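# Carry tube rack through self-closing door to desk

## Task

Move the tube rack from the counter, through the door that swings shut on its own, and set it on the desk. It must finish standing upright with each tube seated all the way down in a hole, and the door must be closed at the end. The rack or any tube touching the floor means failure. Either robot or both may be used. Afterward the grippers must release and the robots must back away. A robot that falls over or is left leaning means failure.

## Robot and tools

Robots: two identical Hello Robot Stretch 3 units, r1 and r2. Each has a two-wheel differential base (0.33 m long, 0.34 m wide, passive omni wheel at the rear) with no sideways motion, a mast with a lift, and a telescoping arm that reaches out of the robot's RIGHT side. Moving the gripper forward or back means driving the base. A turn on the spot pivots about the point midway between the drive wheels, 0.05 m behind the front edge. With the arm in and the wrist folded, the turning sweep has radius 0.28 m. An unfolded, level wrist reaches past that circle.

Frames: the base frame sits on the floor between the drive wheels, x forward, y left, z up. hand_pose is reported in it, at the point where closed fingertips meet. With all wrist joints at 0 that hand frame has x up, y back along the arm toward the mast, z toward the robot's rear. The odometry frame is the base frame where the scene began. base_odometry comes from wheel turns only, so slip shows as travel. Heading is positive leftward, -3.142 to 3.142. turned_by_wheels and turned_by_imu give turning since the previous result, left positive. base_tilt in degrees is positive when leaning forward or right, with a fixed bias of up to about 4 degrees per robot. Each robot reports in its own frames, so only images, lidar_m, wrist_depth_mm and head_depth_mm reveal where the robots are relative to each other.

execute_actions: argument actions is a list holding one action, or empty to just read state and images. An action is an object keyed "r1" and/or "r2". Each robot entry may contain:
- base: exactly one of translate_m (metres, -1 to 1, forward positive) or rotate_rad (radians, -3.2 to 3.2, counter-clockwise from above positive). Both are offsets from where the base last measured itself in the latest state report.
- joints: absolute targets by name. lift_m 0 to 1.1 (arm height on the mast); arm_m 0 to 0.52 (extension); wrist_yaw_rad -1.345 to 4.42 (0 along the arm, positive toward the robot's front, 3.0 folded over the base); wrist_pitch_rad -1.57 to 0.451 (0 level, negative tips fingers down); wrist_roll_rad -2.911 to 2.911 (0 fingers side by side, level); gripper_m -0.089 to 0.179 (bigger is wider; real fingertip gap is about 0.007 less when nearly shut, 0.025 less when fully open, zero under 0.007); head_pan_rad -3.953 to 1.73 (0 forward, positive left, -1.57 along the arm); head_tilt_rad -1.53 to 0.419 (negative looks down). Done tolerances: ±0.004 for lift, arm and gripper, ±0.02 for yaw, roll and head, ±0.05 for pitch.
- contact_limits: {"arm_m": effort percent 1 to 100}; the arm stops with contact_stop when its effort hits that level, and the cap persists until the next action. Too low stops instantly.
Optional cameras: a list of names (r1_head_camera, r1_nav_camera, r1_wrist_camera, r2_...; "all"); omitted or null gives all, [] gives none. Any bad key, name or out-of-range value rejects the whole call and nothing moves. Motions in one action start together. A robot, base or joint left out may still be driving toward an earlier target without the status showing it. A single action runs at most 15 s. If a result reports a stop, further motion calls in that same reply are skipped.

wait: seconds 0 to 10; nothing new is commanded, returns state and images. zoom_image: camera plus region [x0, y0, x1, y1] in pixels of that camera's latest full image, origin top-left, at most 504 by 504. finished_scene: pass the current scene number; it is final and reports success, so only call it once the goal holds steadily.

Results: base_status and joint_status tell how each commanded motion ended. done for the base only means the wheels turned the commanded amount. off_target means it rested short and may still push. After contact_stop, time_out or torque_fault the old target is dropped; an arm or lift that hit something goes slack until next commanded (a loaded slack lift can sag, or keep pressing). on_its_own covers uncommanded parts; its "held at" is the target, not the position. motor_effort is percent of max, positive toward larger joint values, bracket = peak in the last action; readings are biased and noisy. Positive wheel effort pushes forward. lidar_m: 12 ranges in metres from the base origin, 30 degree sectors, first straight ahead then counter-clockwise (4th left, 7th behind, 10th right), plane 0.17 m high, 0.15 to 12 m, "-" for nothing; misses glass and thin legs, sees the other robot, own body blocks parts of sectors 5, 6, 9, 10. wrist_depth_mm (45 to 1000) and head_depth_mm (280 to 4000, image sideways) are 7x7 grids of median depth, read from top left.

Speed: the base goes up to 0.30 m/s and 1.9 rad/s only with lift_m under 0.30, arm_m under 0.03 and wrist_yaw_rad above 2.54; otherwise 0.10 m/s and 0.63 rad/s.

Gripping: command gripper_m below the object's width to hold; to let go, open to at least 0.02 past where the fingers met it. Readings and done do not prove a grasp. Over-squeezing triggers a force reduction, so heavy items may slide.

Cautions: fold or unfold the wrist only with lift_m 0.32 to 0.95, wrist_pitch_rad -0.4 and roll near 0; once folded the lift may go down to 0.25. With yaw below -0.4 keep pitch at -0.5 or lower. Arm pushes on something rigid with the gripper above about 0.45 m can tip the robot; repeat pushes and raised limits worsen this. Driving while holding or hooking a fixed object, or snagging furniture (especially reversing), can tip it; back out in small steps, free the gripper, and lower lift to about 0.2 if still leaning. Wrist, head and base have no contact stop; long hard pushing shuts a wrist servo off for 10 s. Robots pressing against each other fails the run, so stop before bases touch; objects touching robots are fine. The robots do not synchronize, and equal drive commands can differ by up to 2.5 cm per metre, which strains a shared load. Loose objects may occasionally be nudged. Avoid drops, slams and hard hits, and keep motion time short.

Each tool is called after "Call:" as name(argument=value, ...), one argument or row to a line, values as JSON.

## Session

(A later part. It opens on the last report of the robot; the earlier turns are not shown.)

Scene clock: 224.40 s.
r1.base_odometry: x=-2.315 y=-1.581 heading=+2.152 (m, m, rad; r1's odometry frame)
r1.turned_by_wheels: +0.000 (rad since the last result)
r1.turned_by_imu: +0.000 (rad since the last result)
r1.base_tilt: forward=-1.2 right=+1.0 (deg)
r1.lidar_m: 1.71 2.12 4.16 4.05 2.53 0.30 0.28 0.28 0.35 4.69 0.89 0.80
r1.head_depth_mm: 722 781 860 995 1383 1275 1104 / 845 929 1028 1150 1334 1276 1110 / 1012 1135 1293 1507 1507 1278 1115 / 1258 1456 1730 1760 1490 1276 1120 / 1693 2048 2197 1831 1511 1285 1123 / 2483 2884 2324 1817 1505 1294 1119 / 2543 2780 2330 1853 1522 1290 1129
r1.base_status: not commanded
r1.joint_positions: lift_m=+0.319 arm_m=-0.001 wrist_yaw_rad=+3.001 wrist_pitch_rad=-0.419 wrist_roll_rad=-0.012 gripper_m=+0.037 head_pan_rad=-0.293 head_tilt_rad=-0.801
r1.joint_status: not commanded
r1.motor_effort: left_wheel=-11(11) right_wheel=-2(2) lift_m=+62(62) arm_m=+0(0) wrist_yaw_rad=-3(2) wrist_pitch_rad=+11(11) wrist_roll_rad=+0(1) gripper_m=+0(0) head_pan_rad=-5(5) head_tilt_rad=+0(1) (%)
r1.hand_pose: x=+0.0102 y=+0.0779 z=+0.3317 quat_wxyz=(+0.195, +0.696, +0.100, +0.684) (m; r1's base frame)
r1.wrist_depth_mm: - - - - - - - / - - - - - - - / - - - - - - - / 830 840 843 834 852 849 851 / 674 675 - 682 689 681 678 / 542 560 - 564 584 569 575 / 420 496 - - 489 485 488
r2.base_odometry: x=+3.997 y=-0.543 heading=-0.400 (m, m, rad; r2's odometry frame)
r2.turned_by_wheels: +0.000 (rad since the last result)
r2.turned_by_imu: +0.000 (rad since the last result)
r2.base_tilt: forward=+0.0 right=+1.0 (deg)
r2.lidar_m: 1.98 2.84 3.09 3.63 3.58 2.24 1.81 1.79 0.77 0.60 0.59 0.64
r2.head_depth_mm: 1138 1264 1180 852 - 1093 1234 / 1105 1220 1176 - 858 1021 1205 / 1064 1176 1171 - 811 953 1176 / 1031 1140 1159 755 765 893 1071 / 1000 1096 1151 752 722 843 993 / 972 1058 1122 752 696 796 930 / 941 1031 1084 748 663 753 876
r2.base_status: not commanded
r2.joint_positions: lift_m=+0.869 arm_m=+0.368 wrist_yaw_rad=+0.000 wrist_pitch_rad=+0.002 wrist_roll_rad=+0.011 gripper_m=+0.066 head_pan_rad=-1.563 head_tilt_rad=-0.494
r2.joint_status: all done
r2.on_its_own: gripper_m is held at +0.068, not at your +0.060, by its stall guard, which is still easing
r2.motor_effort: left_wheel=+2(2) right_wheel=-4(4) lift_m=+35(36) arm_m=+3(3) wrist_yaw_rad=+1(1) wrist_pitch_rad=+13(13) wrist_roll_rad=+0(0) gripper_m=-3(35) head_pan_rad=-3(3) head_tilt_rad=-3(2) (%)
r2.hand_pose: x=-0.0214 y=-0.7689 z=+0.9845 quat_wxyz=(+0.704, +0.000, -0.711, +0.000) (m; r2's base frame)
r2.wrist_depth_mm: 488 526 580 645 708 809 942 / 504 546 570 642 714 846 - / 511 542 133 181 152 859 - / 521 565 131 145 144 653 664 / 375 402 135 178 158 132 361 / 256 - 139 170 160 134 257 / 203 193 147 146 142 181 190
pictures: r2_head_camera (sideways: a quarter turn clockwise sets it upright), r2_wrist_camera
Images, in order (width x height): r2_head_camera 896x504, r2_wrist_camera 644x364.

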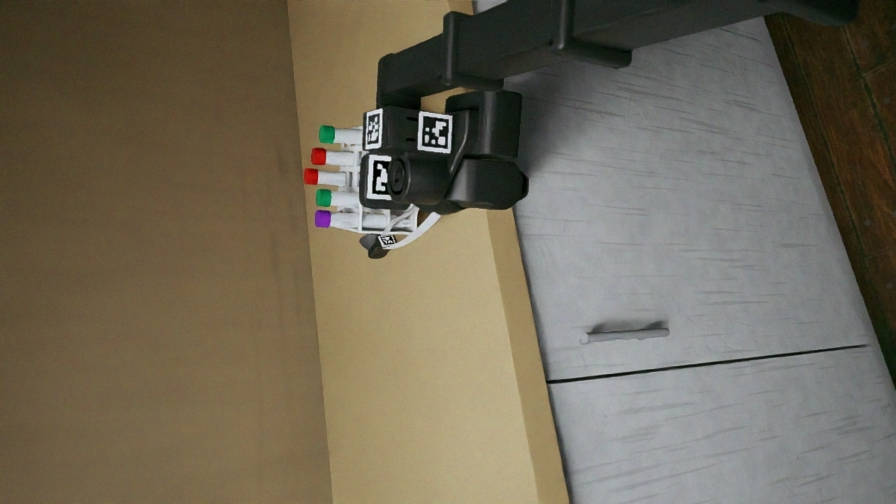

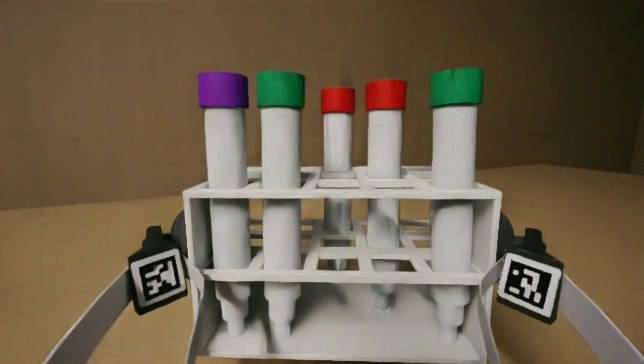

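Call:
execute_actions(
  actions=[],
  cameras=["r2_wrist_camera"],
)

Scene clock: 226.37 s.
r1.base_odometry: x=-2.315 y=-1.581 heading=+2.152 (m, m, rad; r1's odometry frame)
r1.turned_by_wheels: +0.000 (rad since the last result)
r1.turned_by_imu: +0.000 (rad since the last result)
r1.base_tilt: forward=-1.1 right=+1.1 (deg)
r1.lidar_m: 1.71 2.12 4.14 4.05 2.53 0.30 0.28 0.28 0.35 4.69 0.89 0.81
r1.head_depth_mm: 722 779 862 993 1388 1265 1108 / 840 930 1030 1155 1338 1280 1110 / 1011 1136 1294 1490 1499 1289 1107 / 1264 1451 1721 1772 1509 1288 1117 / 1685 2021 2236 1829 1506 1293 1112 / 2485 2844 2308 1803 1509 1288 1123 / 2546 2784 2334 1832 1522 1290 1128
r1.base_status: not commanded
r1.joint_positions: lift_m=+0.319 arm_m=-0.001 wrist_yaw_rad=+3.001 wrist_pitch_rad=-0.419 wrist_roll_rad=-0.012 gripper_m=+0.037 head_pan_rad=-0.293 head_tilt_rad=-0.801
r1.joint_status: not commanded
r1.motor_effort: left_wheel=-11(11) right_wheel=-2(2) lift_m=+62(62) arm_m=+0(0) wrist_yaw_rad=-1(2) wrist_pitch_rad=+11(11) wrist_roll_rad=+0(1) gripper_m=+0(0) head_pan_rad=-4(5) head_tilt_rad=+1(1) (%)
r1.hand_pose: x=+0.0102 y=+0.0779 z=+0.3317 quat_wxyz=(+0.195, +0.696, +0.100, +0.684) (m; r1's base frame)
r1.wrist_depth_mm: - - - - - - - / - - - - - - - / - - - - - - - / 831 833 842 839 841 857 857 / 672 672 - 676 674 677 689 / 538 562 - 565 580 570 568 / 421 499 - - 481 488 484
r2.base_odometry: x=+3.997 y=-0.543 heading=-0.400 (m, m, rad; r2's odometry frame)
r2.turned_by_wheels: +0.000 (rad since the last result)
r2.turned_by_imu: +0.000 (rad since the last result)
r2.base_tilt: forward=+0.1 right=+1.0 (deg)
r2.lidar_m: 1.98 2.85 3.10 3.62 3.59 2.23 1.82 1.79 0.77 0.60 0.59 0.64
r2.head_depth_mm: 1140 1269 1185 851 - 1095 1233 / 1103 1222 1175 - 857 1017 1201 / 1064 1174 1168 - 811 952 1173 / 1030 1133 1162 755 768 893 1069 / 1000 1094 1147 755 723 842 995 / 971 1058 1119 750 694 795 933 / 942 1022 1080 748 662 755 876
r2.base_status: not commanded
r2.joint_positions: lift_m=+0.869 arm_m=+0.368 wrist_yaw_rad=+0.000 wrist_pitch_rad=+0.002 wrist_roll_rad=+0.011 gripper_m=+0.076 head_pan_rad=-1.563 head_tilt_rad=-0.494
r2.joint_status: all done
r2.on_its_own: gripper_m is held at +0.075, not at your +0.060, by its stall guard, which is still easing
r2.motor_effort: left_wheel=+2(2) right_wheel=-3(4) lift_m=+34(36) arm_m=+3(3) wrist_yaw_rad=+1(1) wrist_pitch_rad=+13(13) wrist_roll_rad=+0(0) gripper_m=-28(35) head_pan_rad=-3(3) head_tilt_rad=-3(2) (%)
r2.hand_pose: x=-0.0214 y=-0.7689 z=+0.9845 quat_wxyz=(+0.704, +0.000, -0.711, +0.000) (m; r2's base frame)
r2.wrist_depth_mm: 489 531 573 640 704 802 957 / 489 532 568 648 705 843 - / 503 554 132 179 153 891 - / 515 562 131 145 144 667 656 / 374 408 135 179 158 132 359 / 255 - 139 171 160 132 255 / 202 191 146 145 141 181 190
pictures: r2_wrist_camera
Images, in order (width x height): r2_wrist_camera 644x364.

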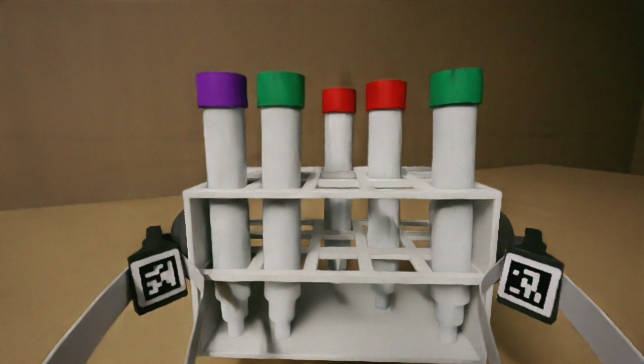

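Call:
wait(
  seconds=6,
)

Scene clock: 233.90 s.
r1.base_odometry: x=-2.315 y=-1.581 heading=+2.152 (m, m, rad; r1's odometry frame)
r1.turned_by_wheels: +0.000 (rad since the last result)
r1.turned_by_imu: +0.001 (rad since the last result)
r1.base_tilt: forward=-1.2 right=+1.1 (deg)
r1.lidar_m: 1.71 2.12 4.16 4.06 2.52 0.30 0.28 0.28 0.35 4.68 0.89 0.81
r1.head_depth_mm: 718 779 859 990 1384 1267 1105 / 843 932 1023 1156 1335 1275 1108 / 1010 1137 1295 1505 1491 1276 1116 / 1257 1466 1743 1753 1501 1278 1113 / 1675 2046 2228 1830 1520 1279 1119 / 2505 2836 2296 1842 1509 1290 1128 / 2547 2791 2337 1856 1532 1284 1125
r1.base_status: not commanded
r1.joint_positions: lift_m=+0.319 arm_m=-0.001 wrist_yaw_rad=+3.001 wrist_pitch_rad=-0.419 wrist_roll_rad=-0.012 gripper_m=+0.037 head_pan_rad=-0.293 head_tilt_rad=-0.801
r1.joint_status: not commanded
r1.motor_effort: left_wheel=-11(11) right_wheel=-1(2) lift_m=+62(62) arm_m=+0(0) wrist_yaw_rad=-1(2) wrist_pitch_rad=+11(11) wrist_roll_rad=+0(1) gripper_m=+0(0) head_pan_rad=-5(5) head_tilt_rad=+0(1) (%)
r1.hand_pose: x=+0.0102 y=+0.0779 z=+0.3317 quat_wxyz=(+0.195, +0.696, +0.100, +0.684) (m; r1's base frame)
r1.wrist_depth_mm: - - - - - - - / - - - - - - - / - - - - - - - / 833 825 850 836 853 844 855 / 665 666 - 673 680 670 687 / 540 557 - 563 584 567 568 / 420 491 - - 481 485 486
r2.base_odometry: x=+3.997 y=-0.543 heading=-0.400 (m, m, rad; r2's odometry frame)
r2.turned_by_wheels: +0.000 (rad since the last result)
r2.turned_by_imu: +0.000 (rad since the last result)
r2.base_tilt: forward=+0.0 right=+0.9 (deg)
r2.lidar_m: 1.97 2.85 3.08 3.62 3.61 2.24 1.81 1.79 0.77 0.60 0.59 0.64
r2.head_depth_mm: 1138 1269 1177 852 - 1096 1243 / 1104 1222 1178 - 861 1015 1204 / 1067 1176 1166 - 811 953 1174 / 1033 1133 1159 756 767 892 1070 / 1004 1096 1151 754 722 842 996 / 974 1063 1121 752 695 798 930 / 945 1029 1084 749 662 756 876
r2.base_status: not commanded
r2.joint_positions: lift_m=+0.869 arm_m=+0.368 wrist_yaw_rad=+0.000 wrist_pitch_rad=+0.002 wrist_roll_rad=+0.011 gripper_m=+0.093 head_pan_rad=-1.563 head_tilt_rad=-0.494
r2.joint_status: all done
r2.on_its_own: gripper_m is held at +0.092, not at your +0.060, by its stall guard, which is not easing now
r2.motor_effort: left_wheel=+2(2) right_wheel=-4(4) lift_m=+34(36) arm_m=+3(3) wrist_yaw_rad=+1(1) wrist_pitch_rad=+13(13) wrist_roll_rad=+0(0) gripper_m=-22(35) head_pan_rad=-3(3) head_tilt_rad=-2(2) (%)
r2.hand_pose: x=-0.0214 y=-0.7689 z=+0.9845 quat_wxyz=(+0.704, +0.000, -0.711, +0.000) (m; r2's base frame)
r2.wrist_depth_mm: 483 521 589 639 704 805 938 / 492 541 570 657 715 829 - / 506 560 132 180 153 880 - / 524 565 131 145 144 655 647 / 375 414 134 179 157 133 360 / 258 - 139 172 160 133 254 / 202 192 145 145 140 182 189
wait: 6.00 s; at rest from the start
pictures: r1_head_camera (sideways: a quarter turn clockwise sets it upright), r1_nav_camera (sideways: a quarter turn counterclockwise sets it upright), r1_wrist_camera, r2_head_camera (sideways: a quarter turn clockwise sets it upright), r2_nav_camera (sideways: a quarter turn counterclockwise sets it upright), r2_wrist_camera
Images, in order (width x height): r1_head_camera 896x504, r1_nav_camera 672x504, r1_wrist_camera 644x364, r2_head_camera 896x504, r2_nav_camera 672x504, r2_wrist_camera 644x364.

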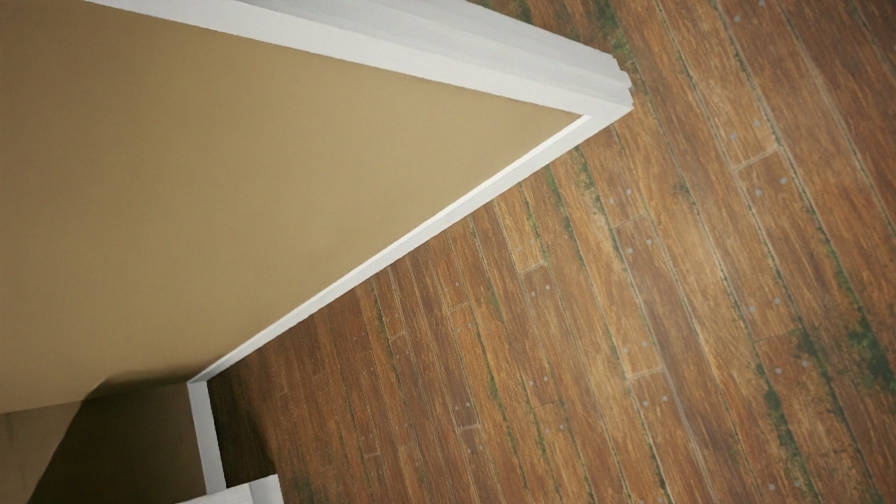

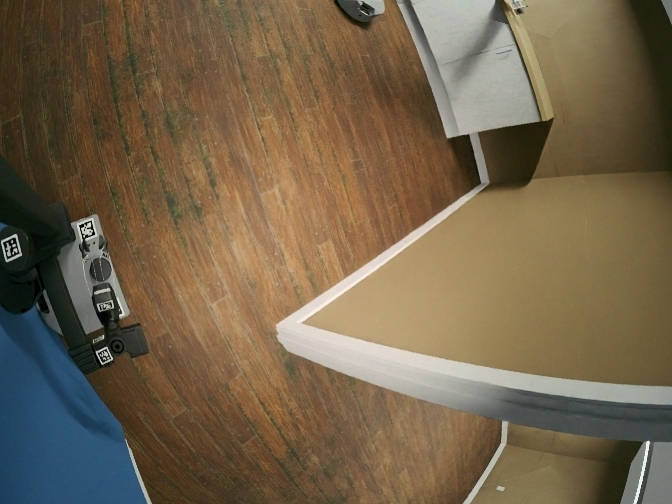

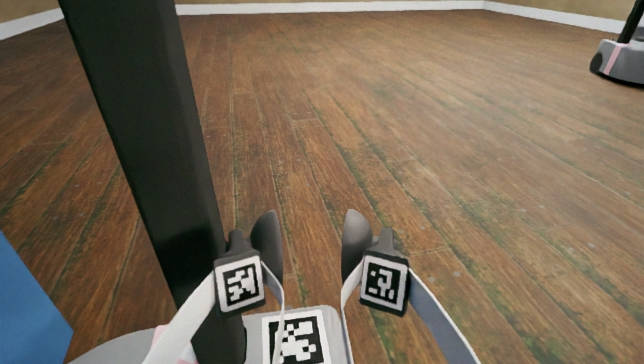

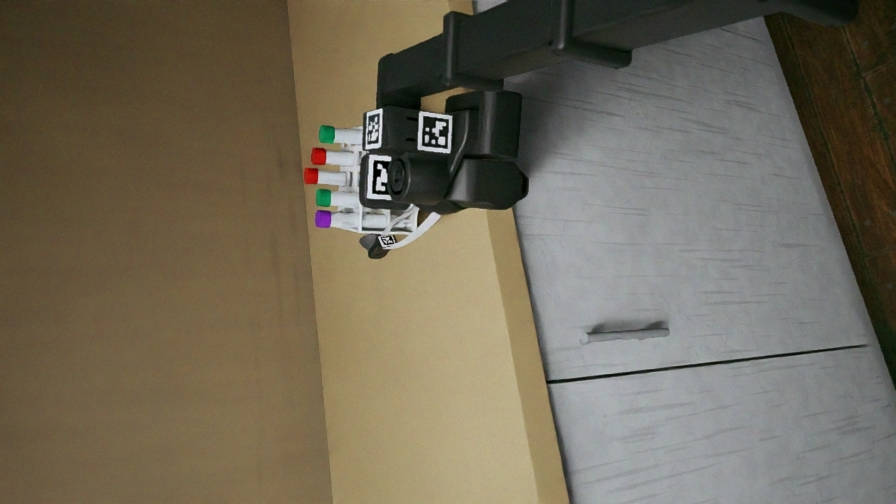

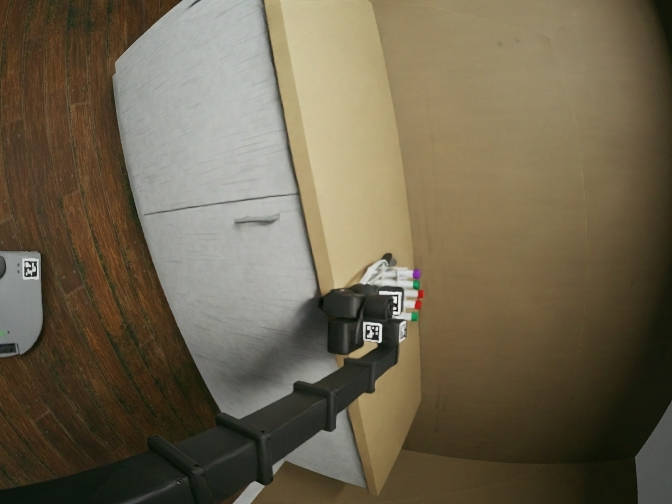

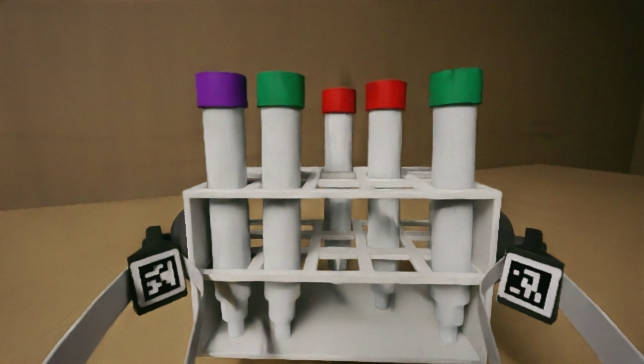

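Call:
execute_actions(
  actions=[
    {"r2":{"joints":{"arm_m":0.02,"wrist_yaw_rad":1.2,"head_pan_rad":0,"head_tilt_rad":-1.2}}},
  ],
  cameras=["r2_wrist_camera"],
)

Call:
execute_actions(
  actions=[
    {"r2":{"base":{"rotate_rad":2.75},"joints":{"lift_m":0.45,"wrist_yaw_rad":2.35}}},
  ],
  cameras=["r2_head_camera","r2_wrist_camera"],
)

Scene clock: 246.13 s.
r1.base_odometry: x=-2.315 y=-1.581 heading=+2.152 (m, m, rad; r1's odometry frame)
r1.turned_by_wheels: +0.000 (rad since the last result)
r1.turned_by_imu: +0.001 (rad since the last result)
r1.base_tilt: forward=-1.1 right=+0.9 (deg)
r1.lidar_m: 1.72 2.12 4.15 4.05 2.52 0.30 0.28 0.28 0.35 4.69 0.89 0.81
r1.head_depth_mm: 722 779 863 995 1382 1270 1109 / 844 928 1031 1159 1319 1272 1110 / 1011 1133 1290 1508 1489 1283 1121 / 1265 1465 1730 1779 1513 1282 1115 / 1685 2045 2194 1828 1496 1285 1119 / 2465 2865 2326 1839 1524 1283 1125 / 2543 2768 2352 1846 1519 1311 1122
r1.base_status: not commanded
r1.joint_positions: lift_m=+0.319 arm_m=-0.001 wrist_yaw_rad=+3.001 wrist_pitch_rad=-0.419 wrist_roll_rad=-0.012 gripper_m=+0.037 head_pan_rad=-0.293 head_tilt_rad=-0.801
r1.joint_status: not commanded
r1.motor_effort: left_wheel=-11(11) right_wheel=-2(2) lift_m=+62(62) arm_m=+0(0) wrist_yaw_rad=-1(1) wrist_pitch_rad=+11(11) wrist_roll_rad=+0(0) gripper_m=+0(0) head_pan_rad=-5(5) head_tilt_rad=+0(0) (%)
r1.hand_pose: x=+0.0102 y=+0.0779 z=+0.3317 quat_wxyz=(+0.195, +0.696, +0.100, +0.684) (m; r1's base frame)
r1.wrist_depth_mm: - - - - - - - / - - - - - - - / - - - - - - - / 839 815 851 835 846 858 846 / 667 672 - 673 676 687 686 / 543 554 - 562 586 567 567 / 419 493 - - 484 484 485
r2.base_odometry: x=+3.997 y=-0.543 heading=-0.400 (m, m, rad; r2's odometry frame)
r2.turned_by_wheels: +0.000 (rad since the last result)
r2.turned_by_imu: +0.000 (rad since the last result)
r2.base_tilt: forward=+0.0 right=+1.0 (deg)
r2.lidar_m: 1.98 2.84 3.07 3.63 3.59 2.24 1.81 1.79 0.77 0.60 0.59 0.64
r2.head_depth_mm: 1690 1547 1194 1317 1231 1152 1081 / 1696 1549 1427 1326 1241 1154 1083 / 1711 1555 1434 1332 1239 1193 - / 1713 1569 1439 1339 1241 - - / 1719 1572 1445 1337 1247 1190 1076 / 1728 1583 1457 1346 1250 1173 1078 / 1740 1586 1461 1352 1252 1174 1124
r2.base_status: not commanded
r2.joint_positions: lift_m=+0.869 arm_m=+0.020 wrist_yaw_rad=+1.200 wrist_pitch_rad=+0.001 wrist_roll_rad=+0.011 gripper_m=+0.093 head_pan_rad=-0.007 head_tilt_rad=-1.185
r2.joint_status: all done
r2.on_its_own: gripper_m is held at +0.092, not at your +0.060, by its stall guard, which is not easing now
r2.motor_effort: left_wheel=+2(2) right_wheel=-4(4) lift_m=+34(35) arm_m=-4(4) wrist_yaw_rad=+0(1) wrist_pitch_rad=+13(13) wrist_roll_rad=+0(0) gripper_m=-22(22) head_pan_rad=+2(32) head_tilt_rad=-7(43) (%)
r2.hand_pose: x=+0.2175 y=-0.2582 z=+0.9844 quat_wxyz=(+0.581, +0.401, -0.586, +0.397) (m; r2's base frame)
r2.wrist_depth_mm: - - - - - 815 700 / - - - - 980 838 698 / - - 131 180 154 820 718 / - - 132 145 144 664 662 / - - 135 179 157 131 365 / - - 139 171 160 133 275 / - - 146 145 140 340 308
pictures: r2_wrist_camera
Images, in order (width x height): r2_wrist_camera 644x364.

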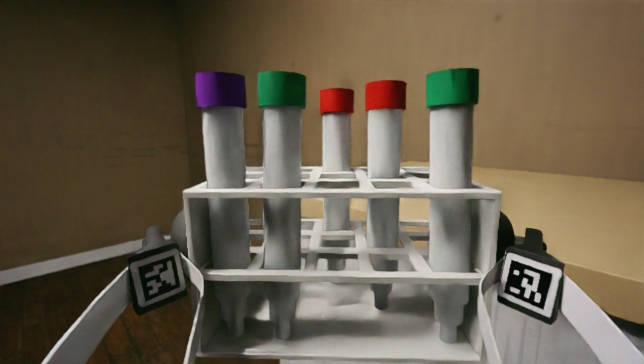

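Scene clock: 251.43 s.
r1.base_odometry: x=-2.315 y=-1.581 heading=+2.152 (m, m, rad; r1's odometry frame)
r1.turned_by_wheels: +0.000 (rad since the last result)
r1.turned_by_imu: +0.001 (rad since the last result)
r1.base_tilt: forward=-1.1 right=+1.0 (deg)
r1.lidar_m: 1.72 2.23 4.15 4.06 2.53 0.30 0.28 0.28 0.35 4.71 0.89 0.81
r1.head_depth_mm: 725 784 860 990 1387 1274 1106 / 840 930 1040 1151 1334 1284 1109 / 1010 1133 1309 1497 1496 1274 1113 / 1258 1464 1738 1770 1495 1278 1121 / 1672 2036 2199 1827 1512 1288 1112 / 2472 2822 2304 1831 1520 1286 1119 / 2532 2786 2339 1843 1515 1297 1132
r1.base_status: not commanded
r1.joint_positions: lift_m=+0.319 arm_m=-0.001 wrist_yaw_rad=+3.001 wrist_pitch_rad=-0.419 wrist_roll_rad=-0.012 gripper_m=+0.037 head_pan_rad=-0.293 head_tilt_rad=-0.801
r1.joint_status: not commanded
r1.motor_effort: left_wheel=-11(11) right_wheel=-2(2) lift_m=+62(62) arm_m=+0(0) wrist_yaw_rad=-1(2) wrist_pitch_rad=+11(11) wrist_roll_rad=+0(0) gripper_m=+0(0) head_pan_rad=-4(4) head_tilt_rad=+0(0) (%)
r1.hand_pose: x=+0.0102 y=+0.0779 z=+0.3317 quat_wxyz=(+0.195, +0.696, +0.100, +0.684) (m; r1's base frame)
r1.wrist_depth_mm: - - - - - - - / - - - - - - - / - - - - - - - / 831 833 843 842 853 857 849 / 671 669 - 674 692 675 677 / 533 563 - 569 585 565 569 / 417 498 - - 484 488 486
r2.base_odometry: x=+3.997 y=-0.543 heading=+2.350 (m, m, rad; r2's odometry frame)
r2.turned_by_wheels: +2.750 (rad since the last result)
r2.turned_by_imu: +2.785 (rad since the last result)
r2.base_tilt: forward=+0.0 right=+1.0 (deg)
r2.lidar_m: 2.09 1.79 1.26 0.70 0.59 0.59 0.68 2.38 2.85 3.30 3.57 2.23
r2.head_depth_mm: 1700 1548 1423 1320 1234 1172 1084 / 1696 1548 1435 1325 1232 1167 - / 1710 1562 1433 1333 1219 - - / 1716 1568 1445 1338 705 - - / 1730 1571 1447 1344 1248 1185 - / 1734 1581 1455 1340 1249 1186 - / 1713 1584 1457 1347 1255 1174 -
r2.base_status: done
r2.joint_positions: lift_m=+0.450 arm_m=+0.020 wrist_yaw_rad=+2.348 wrist_pitch_rad=+0.001 wrist_roll_rad=+0.011 gripper_m=+0.093 head_pan_rad=-0.007 head_tilt_rad=-1.186
r2.joint_status: all done
r2.on_its_own: gripper_m is held at +0.092, not at your +0.060, by its stall guard, which is not easing now
r2.motor_effort: left_wheel=-3(7) right_wheel=+3(10) lift_m=+13(30) arm_m=-4(4) wrist_yaw_rad=+1(6) wrist_pitch_rad=+13(13) wrist_roll_rad=+0(0) gripper_m=-23(23) head_pan_rad=+2(3) head_tilt_rad=-7(7) (%)
r2.hand_pose: x=+0.1613 y=+0.0144 z=+0.5653 quat_wxyz=(+0.272, +0.655, -0.274, +0.649) (m; r2's base frame)
r2.wrist_depth_mm: 778 - - - - - - / 782 - - - - - - / 767 - 133 179 153 - - / 777 - 131 145 144 - - / 792 - 135 179 158 132 - / 781 - 139 171 160 132 - / 770 887 146 146 141 848 891
pictures: r2_head_camera (sideways: a quarter turn clockwise sets it upright), r2_wrist_camera
Images, in order (width x height): r2_head_camera 896x504, r2_wrist_camera 644x364.

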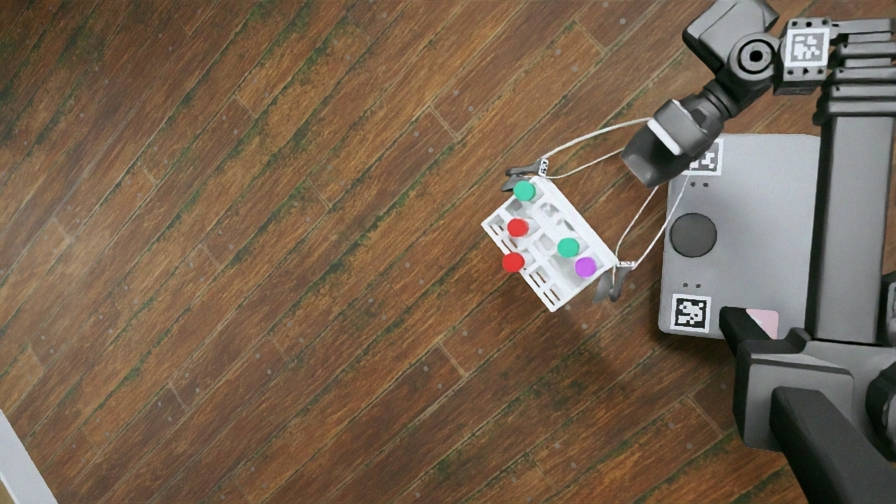

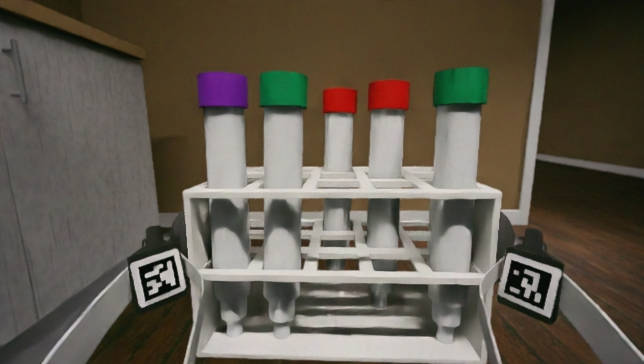

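Call:
execute_actions(
  actions=[
    {"r2":{"base":{"rotate_rad":-0.04},"joints":{"lift_m":0.285,"arm_m":0.01,"wrist_yaw_rad":2.58,"head_tilt_rad":-0.9}}},
  ],
  cameras=[],
)

Call:
execute_actions(
  actions=[
    {"r2":{"base":{"translate_m":1}}},
  ],
  cameras=["r2_wrist_camera"],
)

Call:
execute_actions(
  actions=[
    {"r2":{"base":{"translate_m":0.65}}},
  ],
  cameras=["r2_head_camera","r2_nav_camera"],
)

Scene clock: 260.03 s.
r1.base_odometry: x=-2.315 y=-1.581 heading=+2.152 (m, m, rad; r1's odometry frame)
r1.turned_by_wheels: +0.000 (rad since the last result)
r1.turned_by_imu: +0.001 (rad since the last result)
r1.base_tilt: forward=-1.2 right=+0.9 (deg)
r1.lidar_m: 1.71 2.23 4.14 4.05 2.53 0.30 0.28 0.28 0.35 4.70 0.89 0.81
r1.head_depth_mm: 724 778 860 992 1390 1271 1107 / 844 930 1031 1150 1326 1270 1113 / 1004 1131 1286 1512 1502 1273 1111 / 1261 1457 1731 1769 1512 1285 1116 / 1675 2049 2213 1809 1508 1285 1115 / 2491 2883 2307 1832 1514 1297 1122 / 2543 2776 2314 1841 1516 1301 1121
r1.base_status: not commanded
r1.joint_positions: lift_m=+0.319 arm_m=-0.001 wrist_yaw_rad=+3.001 wrist_pitch_rad=-0.419 wrist_roll_rad=-0.012 gripper_m=+0.037 head_pan_rad=-0.293 head_tilt_rad=-0.801
r1.joint_status: not commanded
r1.motor_effort: left_wheel=-11(11) right_wheel=-2(1) lift_m=+62(62) arm_m=+0(0) wrist_yaw_rad=+0(2) wrist_pitch_rad=+11(11) wrist_roll_rad=+0(0) gripper_m=+0(1) head_pan_rad=-5(4) head_tilt_rad=+0(0) (%)
r1.hand_pose: x=+0.0102 y=+0.0779 z=+0.3317 quat_wxyz=(+0.195, +0.696, +0.100, +0.684) (m; r1's base frame)
r1.wrist_depth_mm: - - - - - - - / - - - - - - - / - - - - - - - / 819 835 843 847 855 854 853 / 662 664 - 671 679 689 685 / 538 559 - 562 584 562 563 / 420 498 - - 484 483 485
r2.base_odometry: x=+3.997 y=-0.543 heading=+2.310 (m, m, rad; r2's odometry frame)
r2.turned_by_wheels: -0.040 (rad since the last result)
r2.turned_by_imu: -0.040 (rad since the last result)
r2.base_tilt: forward=+0.0 right=+1.0 (deg)
r2.lidar_m: 2.14 1.79 1.36 0.72 0.60 0.59 0.66 2.24 2.84 3.22 3.59 2.40
r2.head_depth_mm: 2085 2135 1825 1558 1348 1202 1079 / 2218 2139 1821 1561 1356 1203 1080 / 2517 2197 1831 1558 1358 1200 1085 / 2838 2217 1842 1565 1358 1208 1036 / 2625 2155 1835 1561 1359 1202 762 / 1822 2046 1853 1563 1358 1205 1078 / 1668 1887 1844 1572 1361 1209 1085
r2.base_status: done
r2.joint_positions: lift_m=+0.285 arm_m=+0.010 wrist_yaw_rad=+2.578 wrist_pitch_rad=+0.001 wrist_roll_rad=+0.011 gripper_m=+0.093 head_pan_rad=-0.007 head_tilt_rad=-0.903
r2.joint_status: all done
r2.on_its_own: gripper_m is held at +0.092, not at your +0.060, by its stall guard, which is not easing now
r2.motor_effort: left_wheel=+2(4) right_wheel=-3(4) lift_m=+13(13) arm_m=-4(3) wrist_yaw_rad=+2(4) wrist_pitch_rad=+13(13) wrist_roll_rad=+0(0) gripper_m=-21(22) head_pan_rad=+2(3) head_tilt_rad=+1(24) (%)
r2.hand_pose: x=+0.1155 y=+0.0613 z=+0.4002 quat_wxyz=(+0.196, +0.683, -0.197, +0.676) (m; r2's base frame)
r2.wrist_depth_mm: 625 816 - - - - - / 629 826 - - - - - / 624 827 131 180 152 - - / 623 845 132 145 144 - - / 629 820 135 179 157 132 - / 659 - 139 171 159 133 845 / 630 671 146 146 141 620 653
pictures: none
No camera images: the call's "cameras" was empty. Leave "cameras" out to get every camera's image.

Scene clock: 265.13 s.
r1.base_odometry: x=-2.315 y=-1.581 heading=+2.152 (m, m, rad; r1's odometry frame)
r1.turned_by_wheels: +0.000 (rad since the last result)
r1.turned_by_imu: +0.001 (rad since the last result)
r1.base_tilt: forward=-1.2 right=+1.0 (deg)
r1.lidar_m: 1.71 1.26 4.14 4.06 2.51 0.30 0.28 0.28 0.35 4.68 0.89 0.81
r1.head_depth_mm: 723 783 862 995 1386 1271 1112 / 843 928 1027 1143 1318 1272 1110 / 1016 1137 1291 1515 1489 1281 1119 / 1255 1464 1732 1769 1504 1282 1115 / 1691 2046 2243 1819 1514 1284 1124 / 2499 2853 2322 1840 1518 1291 1124 / 2566 2787 2339 1835 1526 1298 1119
r1.base_status: not commanded
r1.joint_positions: lift_m=+0.319 arm_m=-0.001 wrist_yaw_rad=+3.001 wrist_pitch_rad=-0.419 wrist_roll_rad=-0.012 gripper_m=+0.037 head_pan_rad=-0.293 head_tilt_rad=-0.801
r1.joint_status: not commanded
r1.motor_effort: left_wheel=-11(11) right_wheel=-2(1) lift_m=+62(61) arm_m=+0(0) wrist_yaw_rad=-1(1) wrist_pitch_rad=+10(11) wrist_roll_rad=+0(1) gripper_m=+0(1) head_pan_rad=-3(5) head_tilt_rad=+0(0) (%)
r1.hand_pose: x=+0.0102 y=+0.0779 z=+0.3317 quat_wxyz=(+0.195, +0.696, +0.100, +0.684) (m; r1's base frame)
r1.wrist_depth_mm: - - - - - - - / - - - - - - - / - - - - - - - / 828 840 843 833 846 850 860 / 662 666 - 679 682 677 680 / 543 558 - 567 580 568 570 / 421 495 - - 490 487 487
r2.base_odometry: x=+3.324 y=+0.196 heading=+2.310 (m, m, rad; r2's odometry frame)
r2.turned_by_wheels: +0.000 (rad since the last result)
r2.turned_by_imu: +0.004 (rad since the last result)
r2.base_tilt: forward=+0.0 right=+1.0 (deg)
r2.lidar_m: 1.63 1.12 1.12 1.26 1.35 1.35 1.51 3.52 3.52 3.37 2.83 1.26
r2.head_depth_mm: 1389 1456 1564 1554 1358 1197 1075 / 1508 1693 1742 1558 1354 1202 1078 / 2603 1997 1834 1562 1355 1201 1077 / 2823 2216 1837 1565 1363 1205 1033 / 2852 2228 1835 1564 1359 1206 753 / 2848 2172 1540 1565 1367 1205 1081 / 1043 1175 1345 1513 1367 1209 1086
r2.base_status: done
r2.joint_positions: lift_m=+0.285 arm_m=+0.010 wrist_yaw_rad=+2.579 wrist_pitch_rad=+0.001 wrist_roll_rad=+0.011 gripper_m=+0.093 head_pan_rad=-0.007 head_tilt_rad=-0.901
r2.joint_status: not commanded
r2.on_its_own: gripper_m is held at +0.092, not at your +0.060, by its stall guard, which is not easing now
r2.motor_effort: left_wheel=+1(10) right_wheel=-3(7) lift_m=+13(13) arm_m=-4(3) wrist_yaw_rad=+1(1) wrist_pitch_rad=+14(13) wrist_roll_rad=+0(0) gripper_m=-22(22) head_pan_rad=+1(2) head_tilt_rad=+1(2) (%)
r2.hand_pose: x=+0.1154 y=+0.0614 z=+0.4002 quat_wxyz=(+0.195, +0.683, -0.197, +0.676) (m; r2's base frame)
r2.wrist_depth_mm: - - - - - 956 - / - - - - - 947 - / - - 133 179 153 - - / - - 132 144 144 - - / - - 136 180 157 132 - / 853 - 139 171 159 133 861 / 660 660 146 146 142 605 652
pictures: r2_wrist_camera
Images, in order (width x height): r2_wrist_camera 644x364.

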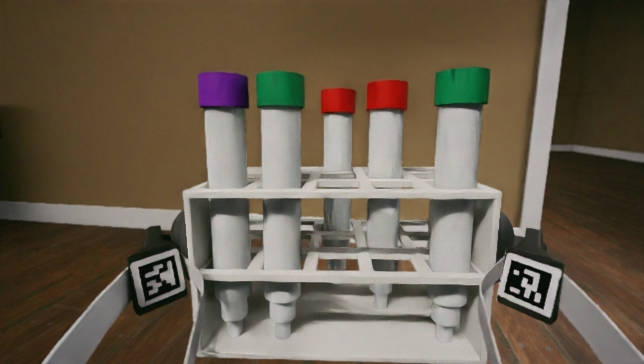

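Scene clock: 269.00 s.
r1.base_odometry: x=-2.315 y=-1.581 heading=+2.152 (m, m, rad; r1's odometry frame)
r1.turned_by_wheels: +0.000 (rad since the last result)
r1.turned_by_imu: +0.001 (rad since the last result)
r1.base_tilt: forward=-1.0 right=+1.0 (deg)
r1.lidar_m: 0.67 0.67 4.15 4.06 2.52 0.30 0.28 0.28 0.35 4.70 0.89 0.81
r1.head_depth_mm: 725 780 861 992 1389 1274 1112 / 840 932 1034 1152 1323 1288 1111 / 1011 1138 1288 1507 1499 1276 1120 / 1259 1459 1741 1772 1509 1280 1120 / 1697 2029 2210 1829 1509 1283 1114 / 2486 2891 2307 1847 1068 1216 1120 / 2554 2782 2319 1013 1263 1115 1123
r1.base_status: not commanded
r1.joint_positions: lift_m=+0.319 arm_m=-0.001 wrist_yaw_rad=+3.001 wrist_pitch_rad=-0.419 wrist_roll_rad=-0.012 gripper_m=+0.037 head_pan_rad=-0.293 head_tilt_rad=-0.801
r1.joint_status: not commanded
r1.motor_effort: left_wheel=-11(11) right_wheel=-1(2) lift_m=+62(62) arm_m=+0(0) wrist_yaw_rad=-1(1) wrist_pitch_rad=+10(11) wrist_roll_rad=-1(0) gripper_m=+0(0) head_pan_rad=-5(5) head_tilt_rad=+0(0) (%)
r1.hand_pose: x=+0.0102 y=+0.0779 z=+0.3317 quat_wxyz=(+0.195, +0.696, +0.100, +0.684) (m; r1's base frame)
r1.wrist_depth_mm: - - - - - - - / - - - - - - - / - - - - - - - / 824 828 834 847 847 852 809 / 669 671 - 672 672 685 630 / 542 563 - 563 580 564 551 / 415 497 - - 485 485 486
r2.base_odometry: x=+2.886 y=+0.677 heading=+2.310 (m, m, rad; r2's odometry frame)
r2.turned_by_wheels: +0.000 (rad since the last result)
r2.turned_by_imu: +0.002 (rad since the last result)
r2.base_tilt: forward=+0.1 right=+1.0 (deg)
r2.lidar_m: 1.08 0.67 0.68 0.77 1.27 1.83 2.05 3.98 3.97 2.79 0.74 0.67
r2.head_depth_mm: 912 1030 1187 1021 1212 1198 1080 / 1004 1138 1320 1510 1307 1200 1079 / 2610 2100 1663 1564 1357 1203 1079 / 2764 2236 1837 1560 1361 1205 1033 / 2840 2219 1834 1556 1359 1206 752 / 2851 2239 1839 1571 1367 1208 1082 / 2846 2240 1837 1573 1192 1209 1080
r2.base_status: done
r2.joint_positions: lift_m=+0.285 arm_m=+0.010 wrist_yaw_rad=+2.579 wrist_pitch_rad=+0.001 wrist_roll_rad=+0.011 gripper_m=+0.093 head_pan_rad=-0.007 head_tilt_rad=-0.901
r2.joint_status: not commanded
r2.on_its_own: gripper_m is held at +0.092, not at your +0.060, by its stall guard, which is not easing now
r2.motor_effort: left_wheel=+1(11) right_wheel=-3(7) lift_m=+13(13) arm_m=-4(4) wrist_yaw_rad=+1(0) wrist_pitch_rad=+14(13) wrist_roll_rad=+0(0) gripper_m=-22(22) head_pan_rad=+3(2) head_tilt_rad=+1(1) (%)
r2.hand_pose: x=+0.1154 y=+0.0614 z=+0.4002 quat_wxyz=(+0.195, +0.683, -0.197, +0.676) (m; r2's base frame)
r2.wrist_depth_mm: 765 737 689 653 645 - - / 800 749 130 658 638 - - / 855 768 133 180 153 - - / 866 808 132 144 144 - - / 955 863 136 179 158 132 - / 851 - 139 171 159 133 908 / 656 654 146 145 142 626 647
pictures: r2_head_camera (sideways: a quarter turn clockwise sets it upright), r2_nav_camera (sideways: a quarter turn counterclockwise sets it upright)
Images, in order (width x height): r2_head_camera 896x504, r2_nav_camera 672x504.

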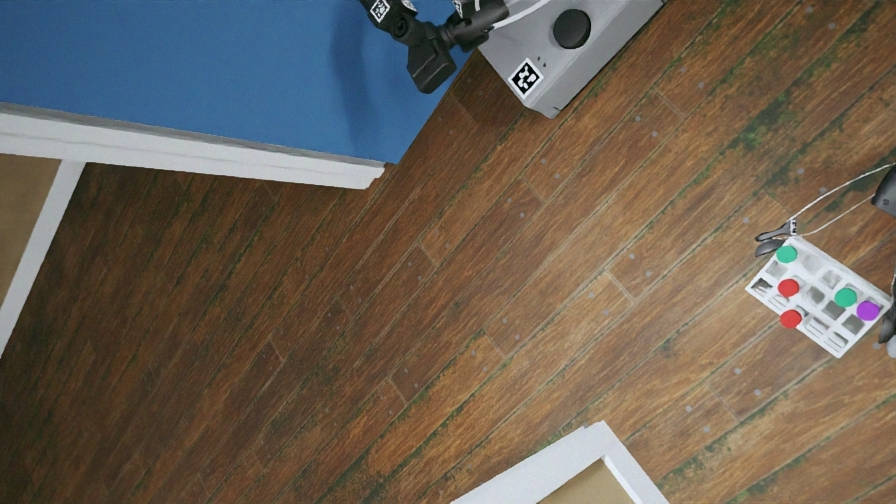

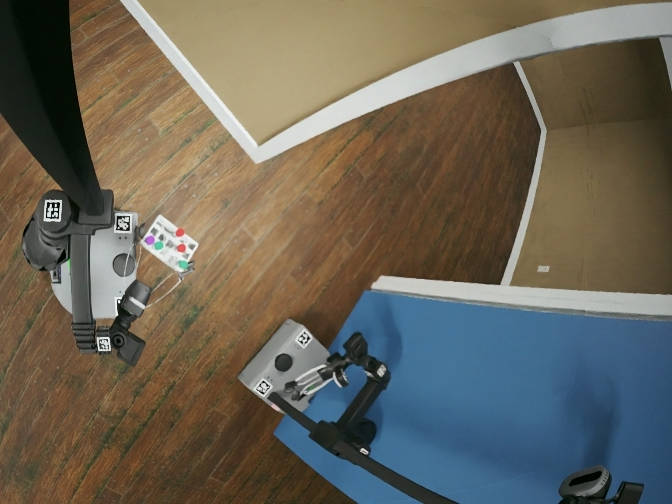

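Call:
execute_actions(
  actions=[
    {"r2":{"base":{"rotate_rad":0.2}}},
  ],
  cameras=[],
)

Call:
execute_actions(
  actions=[
    {"r2":{"base":{"translate_m":0.96}}},
  ],
  cameras=[],
)

Call:
execute_actions(
  actions=[
    {"r2":{"base":{"rotate_rad":1.35}}},
  ],
  cameras=["r2_wrist_camera","r2_nav_camera"],
)

Scene clock: 285.00 s.
r1.base_odometry: x=-2.315 y=-1.581 heading=+2.152 (m, m, rad; r1's odometry frame)
r1.turned_by_wheels: +0.000 (rad since the last result)
r1.turned_by_imu: +0.001 (rad since the last result)
r1.base_tilt: forward=-1.1 right=+1.0 (deg)
r1.lidar_m: 0.67 0.68 4.17 4.05 2.53 0.30 0.28 0.28 0.35 4.70 0.89 0.81
r1.head_depth_mm: 723 779 861 997 1381 1264 1112 / 839 928 1031 1154 1331 1270 1110 / 1012 1132 1288 1503 1500 1275 1114 / 1260 1473 1738 1774 1509 1283 1115 / 1684 2043 2203 1821 1500 1293 1117 / 2458 2847 2284 1839 1068 1212 1125 / 2560 2812 2308 1777 1176 1112 1128
r1.base_status: not commanded
r1.joint_positions: lift_m=+0.319 arm_m=-0.001 wrist_yaw_rad=+3.001 wrist_pitch_rad=-0.419 wrist_roll_rad=-0.012 gripper_m=+0.037 head_pan_rad=-0.293 head_tilt_rad=-0.801
r1.joint_status: not commanded
r1.motor_effort: left_wheel=-11(11) right_wheel=-1(2) lift_m=+62(62) arm_m=-1(0) wrist_yaw_rad=-1(1) wrist_pitch_rad=+11(10) wrist_roll_rad=-1(0) gripper_m=+0(1) head_pan_rad=-3(4) head_tilt_rad=+1(0) (%)
r1.hand_pose: x=+0.0102 y=+0.0779 z=+0.3317 quat_wxyz=(+0.195, +0.696, +0.100, +0.684) (m; r1's base frame)
r1.wrist_depth_mm: - - - - - - - / - - - - - - - / - - - - - - - / 831 834 841 835 826 851 782 / 670 665 - 680 675 681 620 / 544 560 - 565 584 571 555 / 418 498 - - 483 484 488
r2.base_odometry: x=+2.886 y=+0.677 heading=+2.510 (m, m, rad; r2's odometry frame)
r2.turned_by_wheels: +0.200 (rad since the last result)
r2.turned_by_imu: +0.202 (rad since the last result)
r2.base_tilt: forward=+0.0 right=+1.0 (deg)
r2.lidar_m: 1.28 0.67 0.69 0.88 1.84 1.85 2.34 3.96 3.78 2.52 0.67 0.67
r2.head_depth_mm: 2535 1243 1337 1487 1304 1202 1075 / 2721 2218 1831 1554 1359 1204 1078 / 2816 2227 1830 1556 1353 1204 1082 / 2856 2230 1843 1561 1363 1203 1035 / 2860 2231 1839 1572 1364 1207 751 / 2842 2233 1845 1501 1293 1212 1083 / 2830 2231 793 922 1162 1206 1084
r2.base_status: done
r2.joint_positions: lift_m=+0.285 arm_m=+0.010 wrist_yaw_rad=+2.579 wrist_pitch_rad=+0.001 wrist_roll_rad=+0.011 gripper_m=+0.093 head_pan_rad=-0.007 head_tilt_rad=-0.901
r2.joint_status: not commanded
r2.on_its_own: gripper_m is held at +0.092, not at your +0.060, by its stall guard, which is not easing now
r2.motor_effort: left_wheel=-3(9) right_wheel=+3(11) lift_m=+13(13) arm_m=-4(4) wrist_yaw_rad=+0(1) wrist_pitch_rad=+13(13) wrist_roll_rad=+0(0) gripper_m=-22(22) head_pan_rad=+3(3) head_tilt_rad=+1(1) (%)
r2.hand_pose: x=+0.1154 y=+0.0614 z=+0.4002 quat_wxyz=(+0.195, +0.683, -0.197, +0.676) (m; r2's base frame)
r2.wrist_depth_mm: - 880 786 682 606 - - / - 895 129 671 619 - - / - 939 129 181 153 - - / - - 131 145 144 - - / - - 135 180 157 132 - / 877 - 139 172 160 133 864 / 684 655 145 146 142 631 643
pictures: none
No camera images: the call's "cameras" was empty. Leave "cameras" out to get every camera's image.

Scene clock: 289.97 s.
r1.base_odometry: x=-2.315 y=-1.581 heading=+2.152 (m, m, rad; r1's odometry frame)
r1.turned_by_wheels: +0.000 (rad since the last result)
r1.turned_by_imu: +0.001 (rad since the last result)
r1.base_tilt: forward=-1.1 right=+0.9 (deg)
r1.lidar_m: 1.72 2.57 4.17 4.04 2.52 0.30 0.28 0.28 0.35 0.64 0.64 0.81
r1.head_depth_mm: 724 781 858 995 1391 1136 1005 / 845 929 1034 1151 1335 1280 1106 / 1011 1131 1296 1502 1495 1280 1116 / 1260 1463 1739 1771 1502 1289 1115 / 1678 2039 2237 1821 1503 1282 1120 / 2488 2830 2350 1833 1519 1290 1118 / 2510 2761 2346 1865 1524 1298 1129
r1.base_status: not commanded
r1.joint_positions: lift_m=+0.319 arm_m=-0.001 wrist_yaw_rad=+3.001 wrist_pitch_rad=-0.419 wrist_roll_rad=-0.012 gripper_m=+0.037 head_pan_rad=-0.293 head_tilt_rad=-0.801
r1.joint_status: not commanded
r1.motor_effort: left_wheel=-11(11) right_wheel=-2(2) lift_m=+62(62) arm_m=+0(0) wrist_yaw_rad=-2(0) wrist_pitch_rad=+11(11) wrist_roll_rad=+0(1) gripper_m=+0(1) head_pan_rad=-3(5) head_tilt_rad=+1(0) (%)
r1.hand_pose: x=+0.0102 y=+0.0779 z=+0.3317 quat_wxyz=(+0.195, +0.696, +0.100, +0.684) (m; r1's base frame)
r1.wrist_depth_mm: - - - - - - - / - - - - - - - / - - - - - - - / 831 835 842 835 845 840 850 / 668 674 - 674 674 674 684 / 543 557 - 564 586 567 570 / 419 496 - - 480 487 484
r2.base_odometry: x=+2.111 y=+1.244 heading=+2.510 (m, m, rad; r2's odometry frame)
r2.turned_by_wheels: +0.000 (rad since the last result)
r2.turned_by_imu: +0.003 (rad since the last result)
r2.base_tilt: forward=+0.1 right=+1.0 (deg)
r2.lidar_m: 2.29 4.07 4.14 3.22 0.44 0.45 3.08 0.65 0.64 0.41 0.40 1.81
r2.head_depth_mm: 1977 2115 1832 1557 1350 1195 1058 / 2247 2198 1832 1565 1356 1203 1076 / 2534 2215 1823 1560 1364 1201 1082 / 2711 2235 1839 1558 1359 1204 1034 / 2841 2236 1836 1565 1361 1208 753 / 2852 2234 1848 1567 1363 1212 1085 / 2853 2241 1847 1568 1359 1205 1087
r2.base_status: done
r2.joint_positions: lift_m=+0.285 arm_m=+0.010 wrist_yaw_rad=+2.579 wrist_pitch_rad=+0.001 wrist_roll_rad=+0.011 gripper_m=+0.093 head_pan_rad=-0.007 head_tilt_rad=-0.901
r2.joint_status: not commanded
r2.on_its_own: gripper_m is held at +0.092, not at your +0.060, by its stall guard, which is not easing now
r2.motor_effort: left_wheel=-3(7) right_wheel=+3(13) lift_m=+13(13) arm_m=-4(4) wrist_yaw_rad=+0(1) wrist_pitch_rad=+13(14) wrist_roll_rad=+0(0) gripper_m=-22(22) head_pan_rad=+3(4) head_tilt_rad=+1(1) (%)
r2.hand_pose: x=+0.1154 y=+0.0614 z=+0.4002 quat_wxyz=(+0.195, +0.683, -0.197, +0.676) (m; r2's base frame)
r2.wrist_depth_mm: - - - - - - - / - - 129 - - - - / - - 133 181 151 - - / - - 131 145 144 - - / - - 136 178 156 132 - / 879 - 139 172 159 133 870 / 687 652 146 145 143 612 655
pictures: none
No camera images: the call's "cameras" was empty. Leave "cameras" out to get every camera's image.

Scene clock: 292.03 s.
r1.base_odometry: x=-2.315 y=-1.581 heading=+2.152 (m, m, rad; r1's odometry frame)
r1.turned_by_wheels: +0.000 (rad since the last result)
r1.turned_by_imu: +0.000 (rad since the last result)
r1.base_tilt: forward=-1.1 right=+1.0 (deg)
r1.lidar_m: 1.71 2.57 4.15 4.04 2.52 0.30 0.28 0.28 0.35 0.65 0.53 0.81
r1.head_depth_mm: 724 779 858 996 1391 1270 1064 / 841 922 1034 1153 1332 1271 1110 / 1011 1140 1289 1514 1502 1286 1114 / 1264 1467 1738 1752 1510 1282 1112 / 1686 2087 2235 1832 1509 1284 1120 / 2477 2807 2310 1827 1509 1289 1124 / 2525 2784 2326 1834 1527 1295 1119
r1.base_status: not commanded
r1.joint_positions: lift_m=+0.319 arm_m=-0.001 wrist_yaw_rad=+3.001 wrist_pitch_rad=-0.419 wrist_roll_rad=-0.012 gripper_m=+0.037 head_pan_rad=-0.293 head_tilt_rad=-0.801
r1.joint_status: not commanded
r1.motor_effort: left_wheel=-11(11) right_wheel=-1(2) lift_m=+62(62) arm_m=+0(0) wrist_yaw_rad=-1(1) wrist_pitch_rad=+11(10) wrist_roll_rad=-1(0) gripper_m=+0(0) head_pan_rad=-4(4) head_tilt_rad=+0(0) (%)
r1.hand_pose: x=+0.0102 y=+0.0779 z=+0.3317 quat_wxyz=(+0.195, +0.696, +0.100, +0.684) (m; r1's base frame)
r1.wrist_depth_mm: - - - - - - - / - - - - - - - / - - - - - - - / 820 834 851 843 837 853 851 / 669 667 - 687 672 679 682 / 541 561 - 564 577 564 567 / 419 495 - - 482 486 486
r2.base_odometry: x=+2.112 y=+1.244 heading=-2.424 (m, m, rad; r2's odometry frame)
r2.turned_by_wheels: +1.350 (rad since the last result)
r2.turned_by_imu: +1.363 (rad since the last result)
r2.base_tilt: forward=+0.0 right=+1.1 (deg)
r2.lidar_m: 3.26 0.45 0.43 2.67 4.78 0.64 0.48 0.40 0.42 1.98 3.21 4.08
r2.head_depth_mm: 2822 2217 1821 1552 1355 1201 1075 / 2813 2228 1828 1562 1356 1200 1075 / 2817 2229 1839 1554 1353 1201 1077 / 2848 2227 1837 1563 1361 1203 1031 / 2754 2237 1838 1573 1367 1203 755 / 2850 2241 1839 1565 1365 1190 1081 / 2725 2247 1852 1573 1367 956 1085
r2.base_status: done
r2.joint_positions: lift_m=+0.285 arm_m=+0.010 wrist_yaw_rad=+2.579 wrist_pitch_rad=+0.001 wrist_roll_rad=+0.011 gripper_m=+0.093 head_pan_rad=-0.007 head_tilt_rad=-0.901
r2.joint_status: not commanded
r2.on_its_own: gripper_m is held at +0.092, not at your +0.060, by its stall guard, which is not easing now
r2.motor_effort: left_wheel=-3(11) right_wheel=+4(13) lift_m=+13(13) arm_m=-4(5) wrist_yaw_rad=+1(1) wrist_pitch_rad=+13(13) wrist_roll_rad=+0(0) gripper_m=-22(22) head_pan_rad=+3(3) head_tilt_rad=+1(1) (%)
r2.hand_pose: x=+0.1154 y=+0.0614 z=+0.4002 quat_wxyz=(+0.195, +0.683, -0.197, +0.676) (m; r2's base frame)
r2.wrist_depth_mm: - - - 446 - - - / - - 130 446 - - - / - - 128 179 152 - - / - - 130 145 145 - - / - - 134 179 157 132 - / 878 - 138 169 144 134 852 / 675 658 147 144 143 619 636
pictures: r2_nav_camera (sideways: a quarter turn counterclockwise sets it upright), r2_wrist_camera
Images, in order (width x height): r2_nav_camera 672x504, r2_wrist_camera 644x364.

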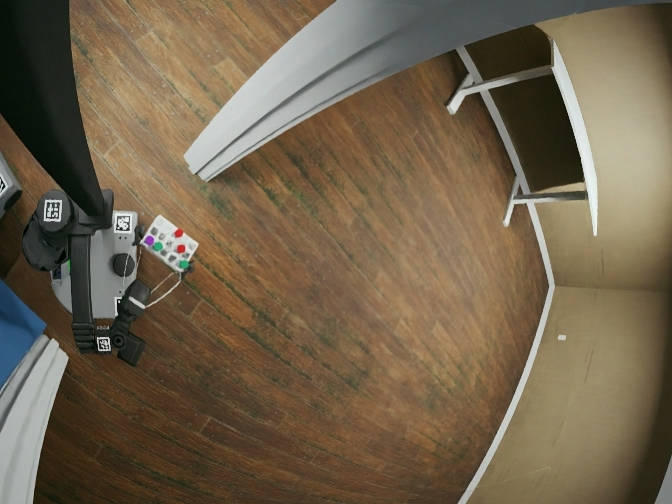

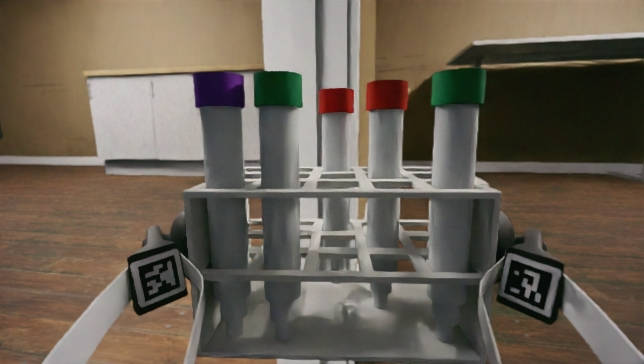

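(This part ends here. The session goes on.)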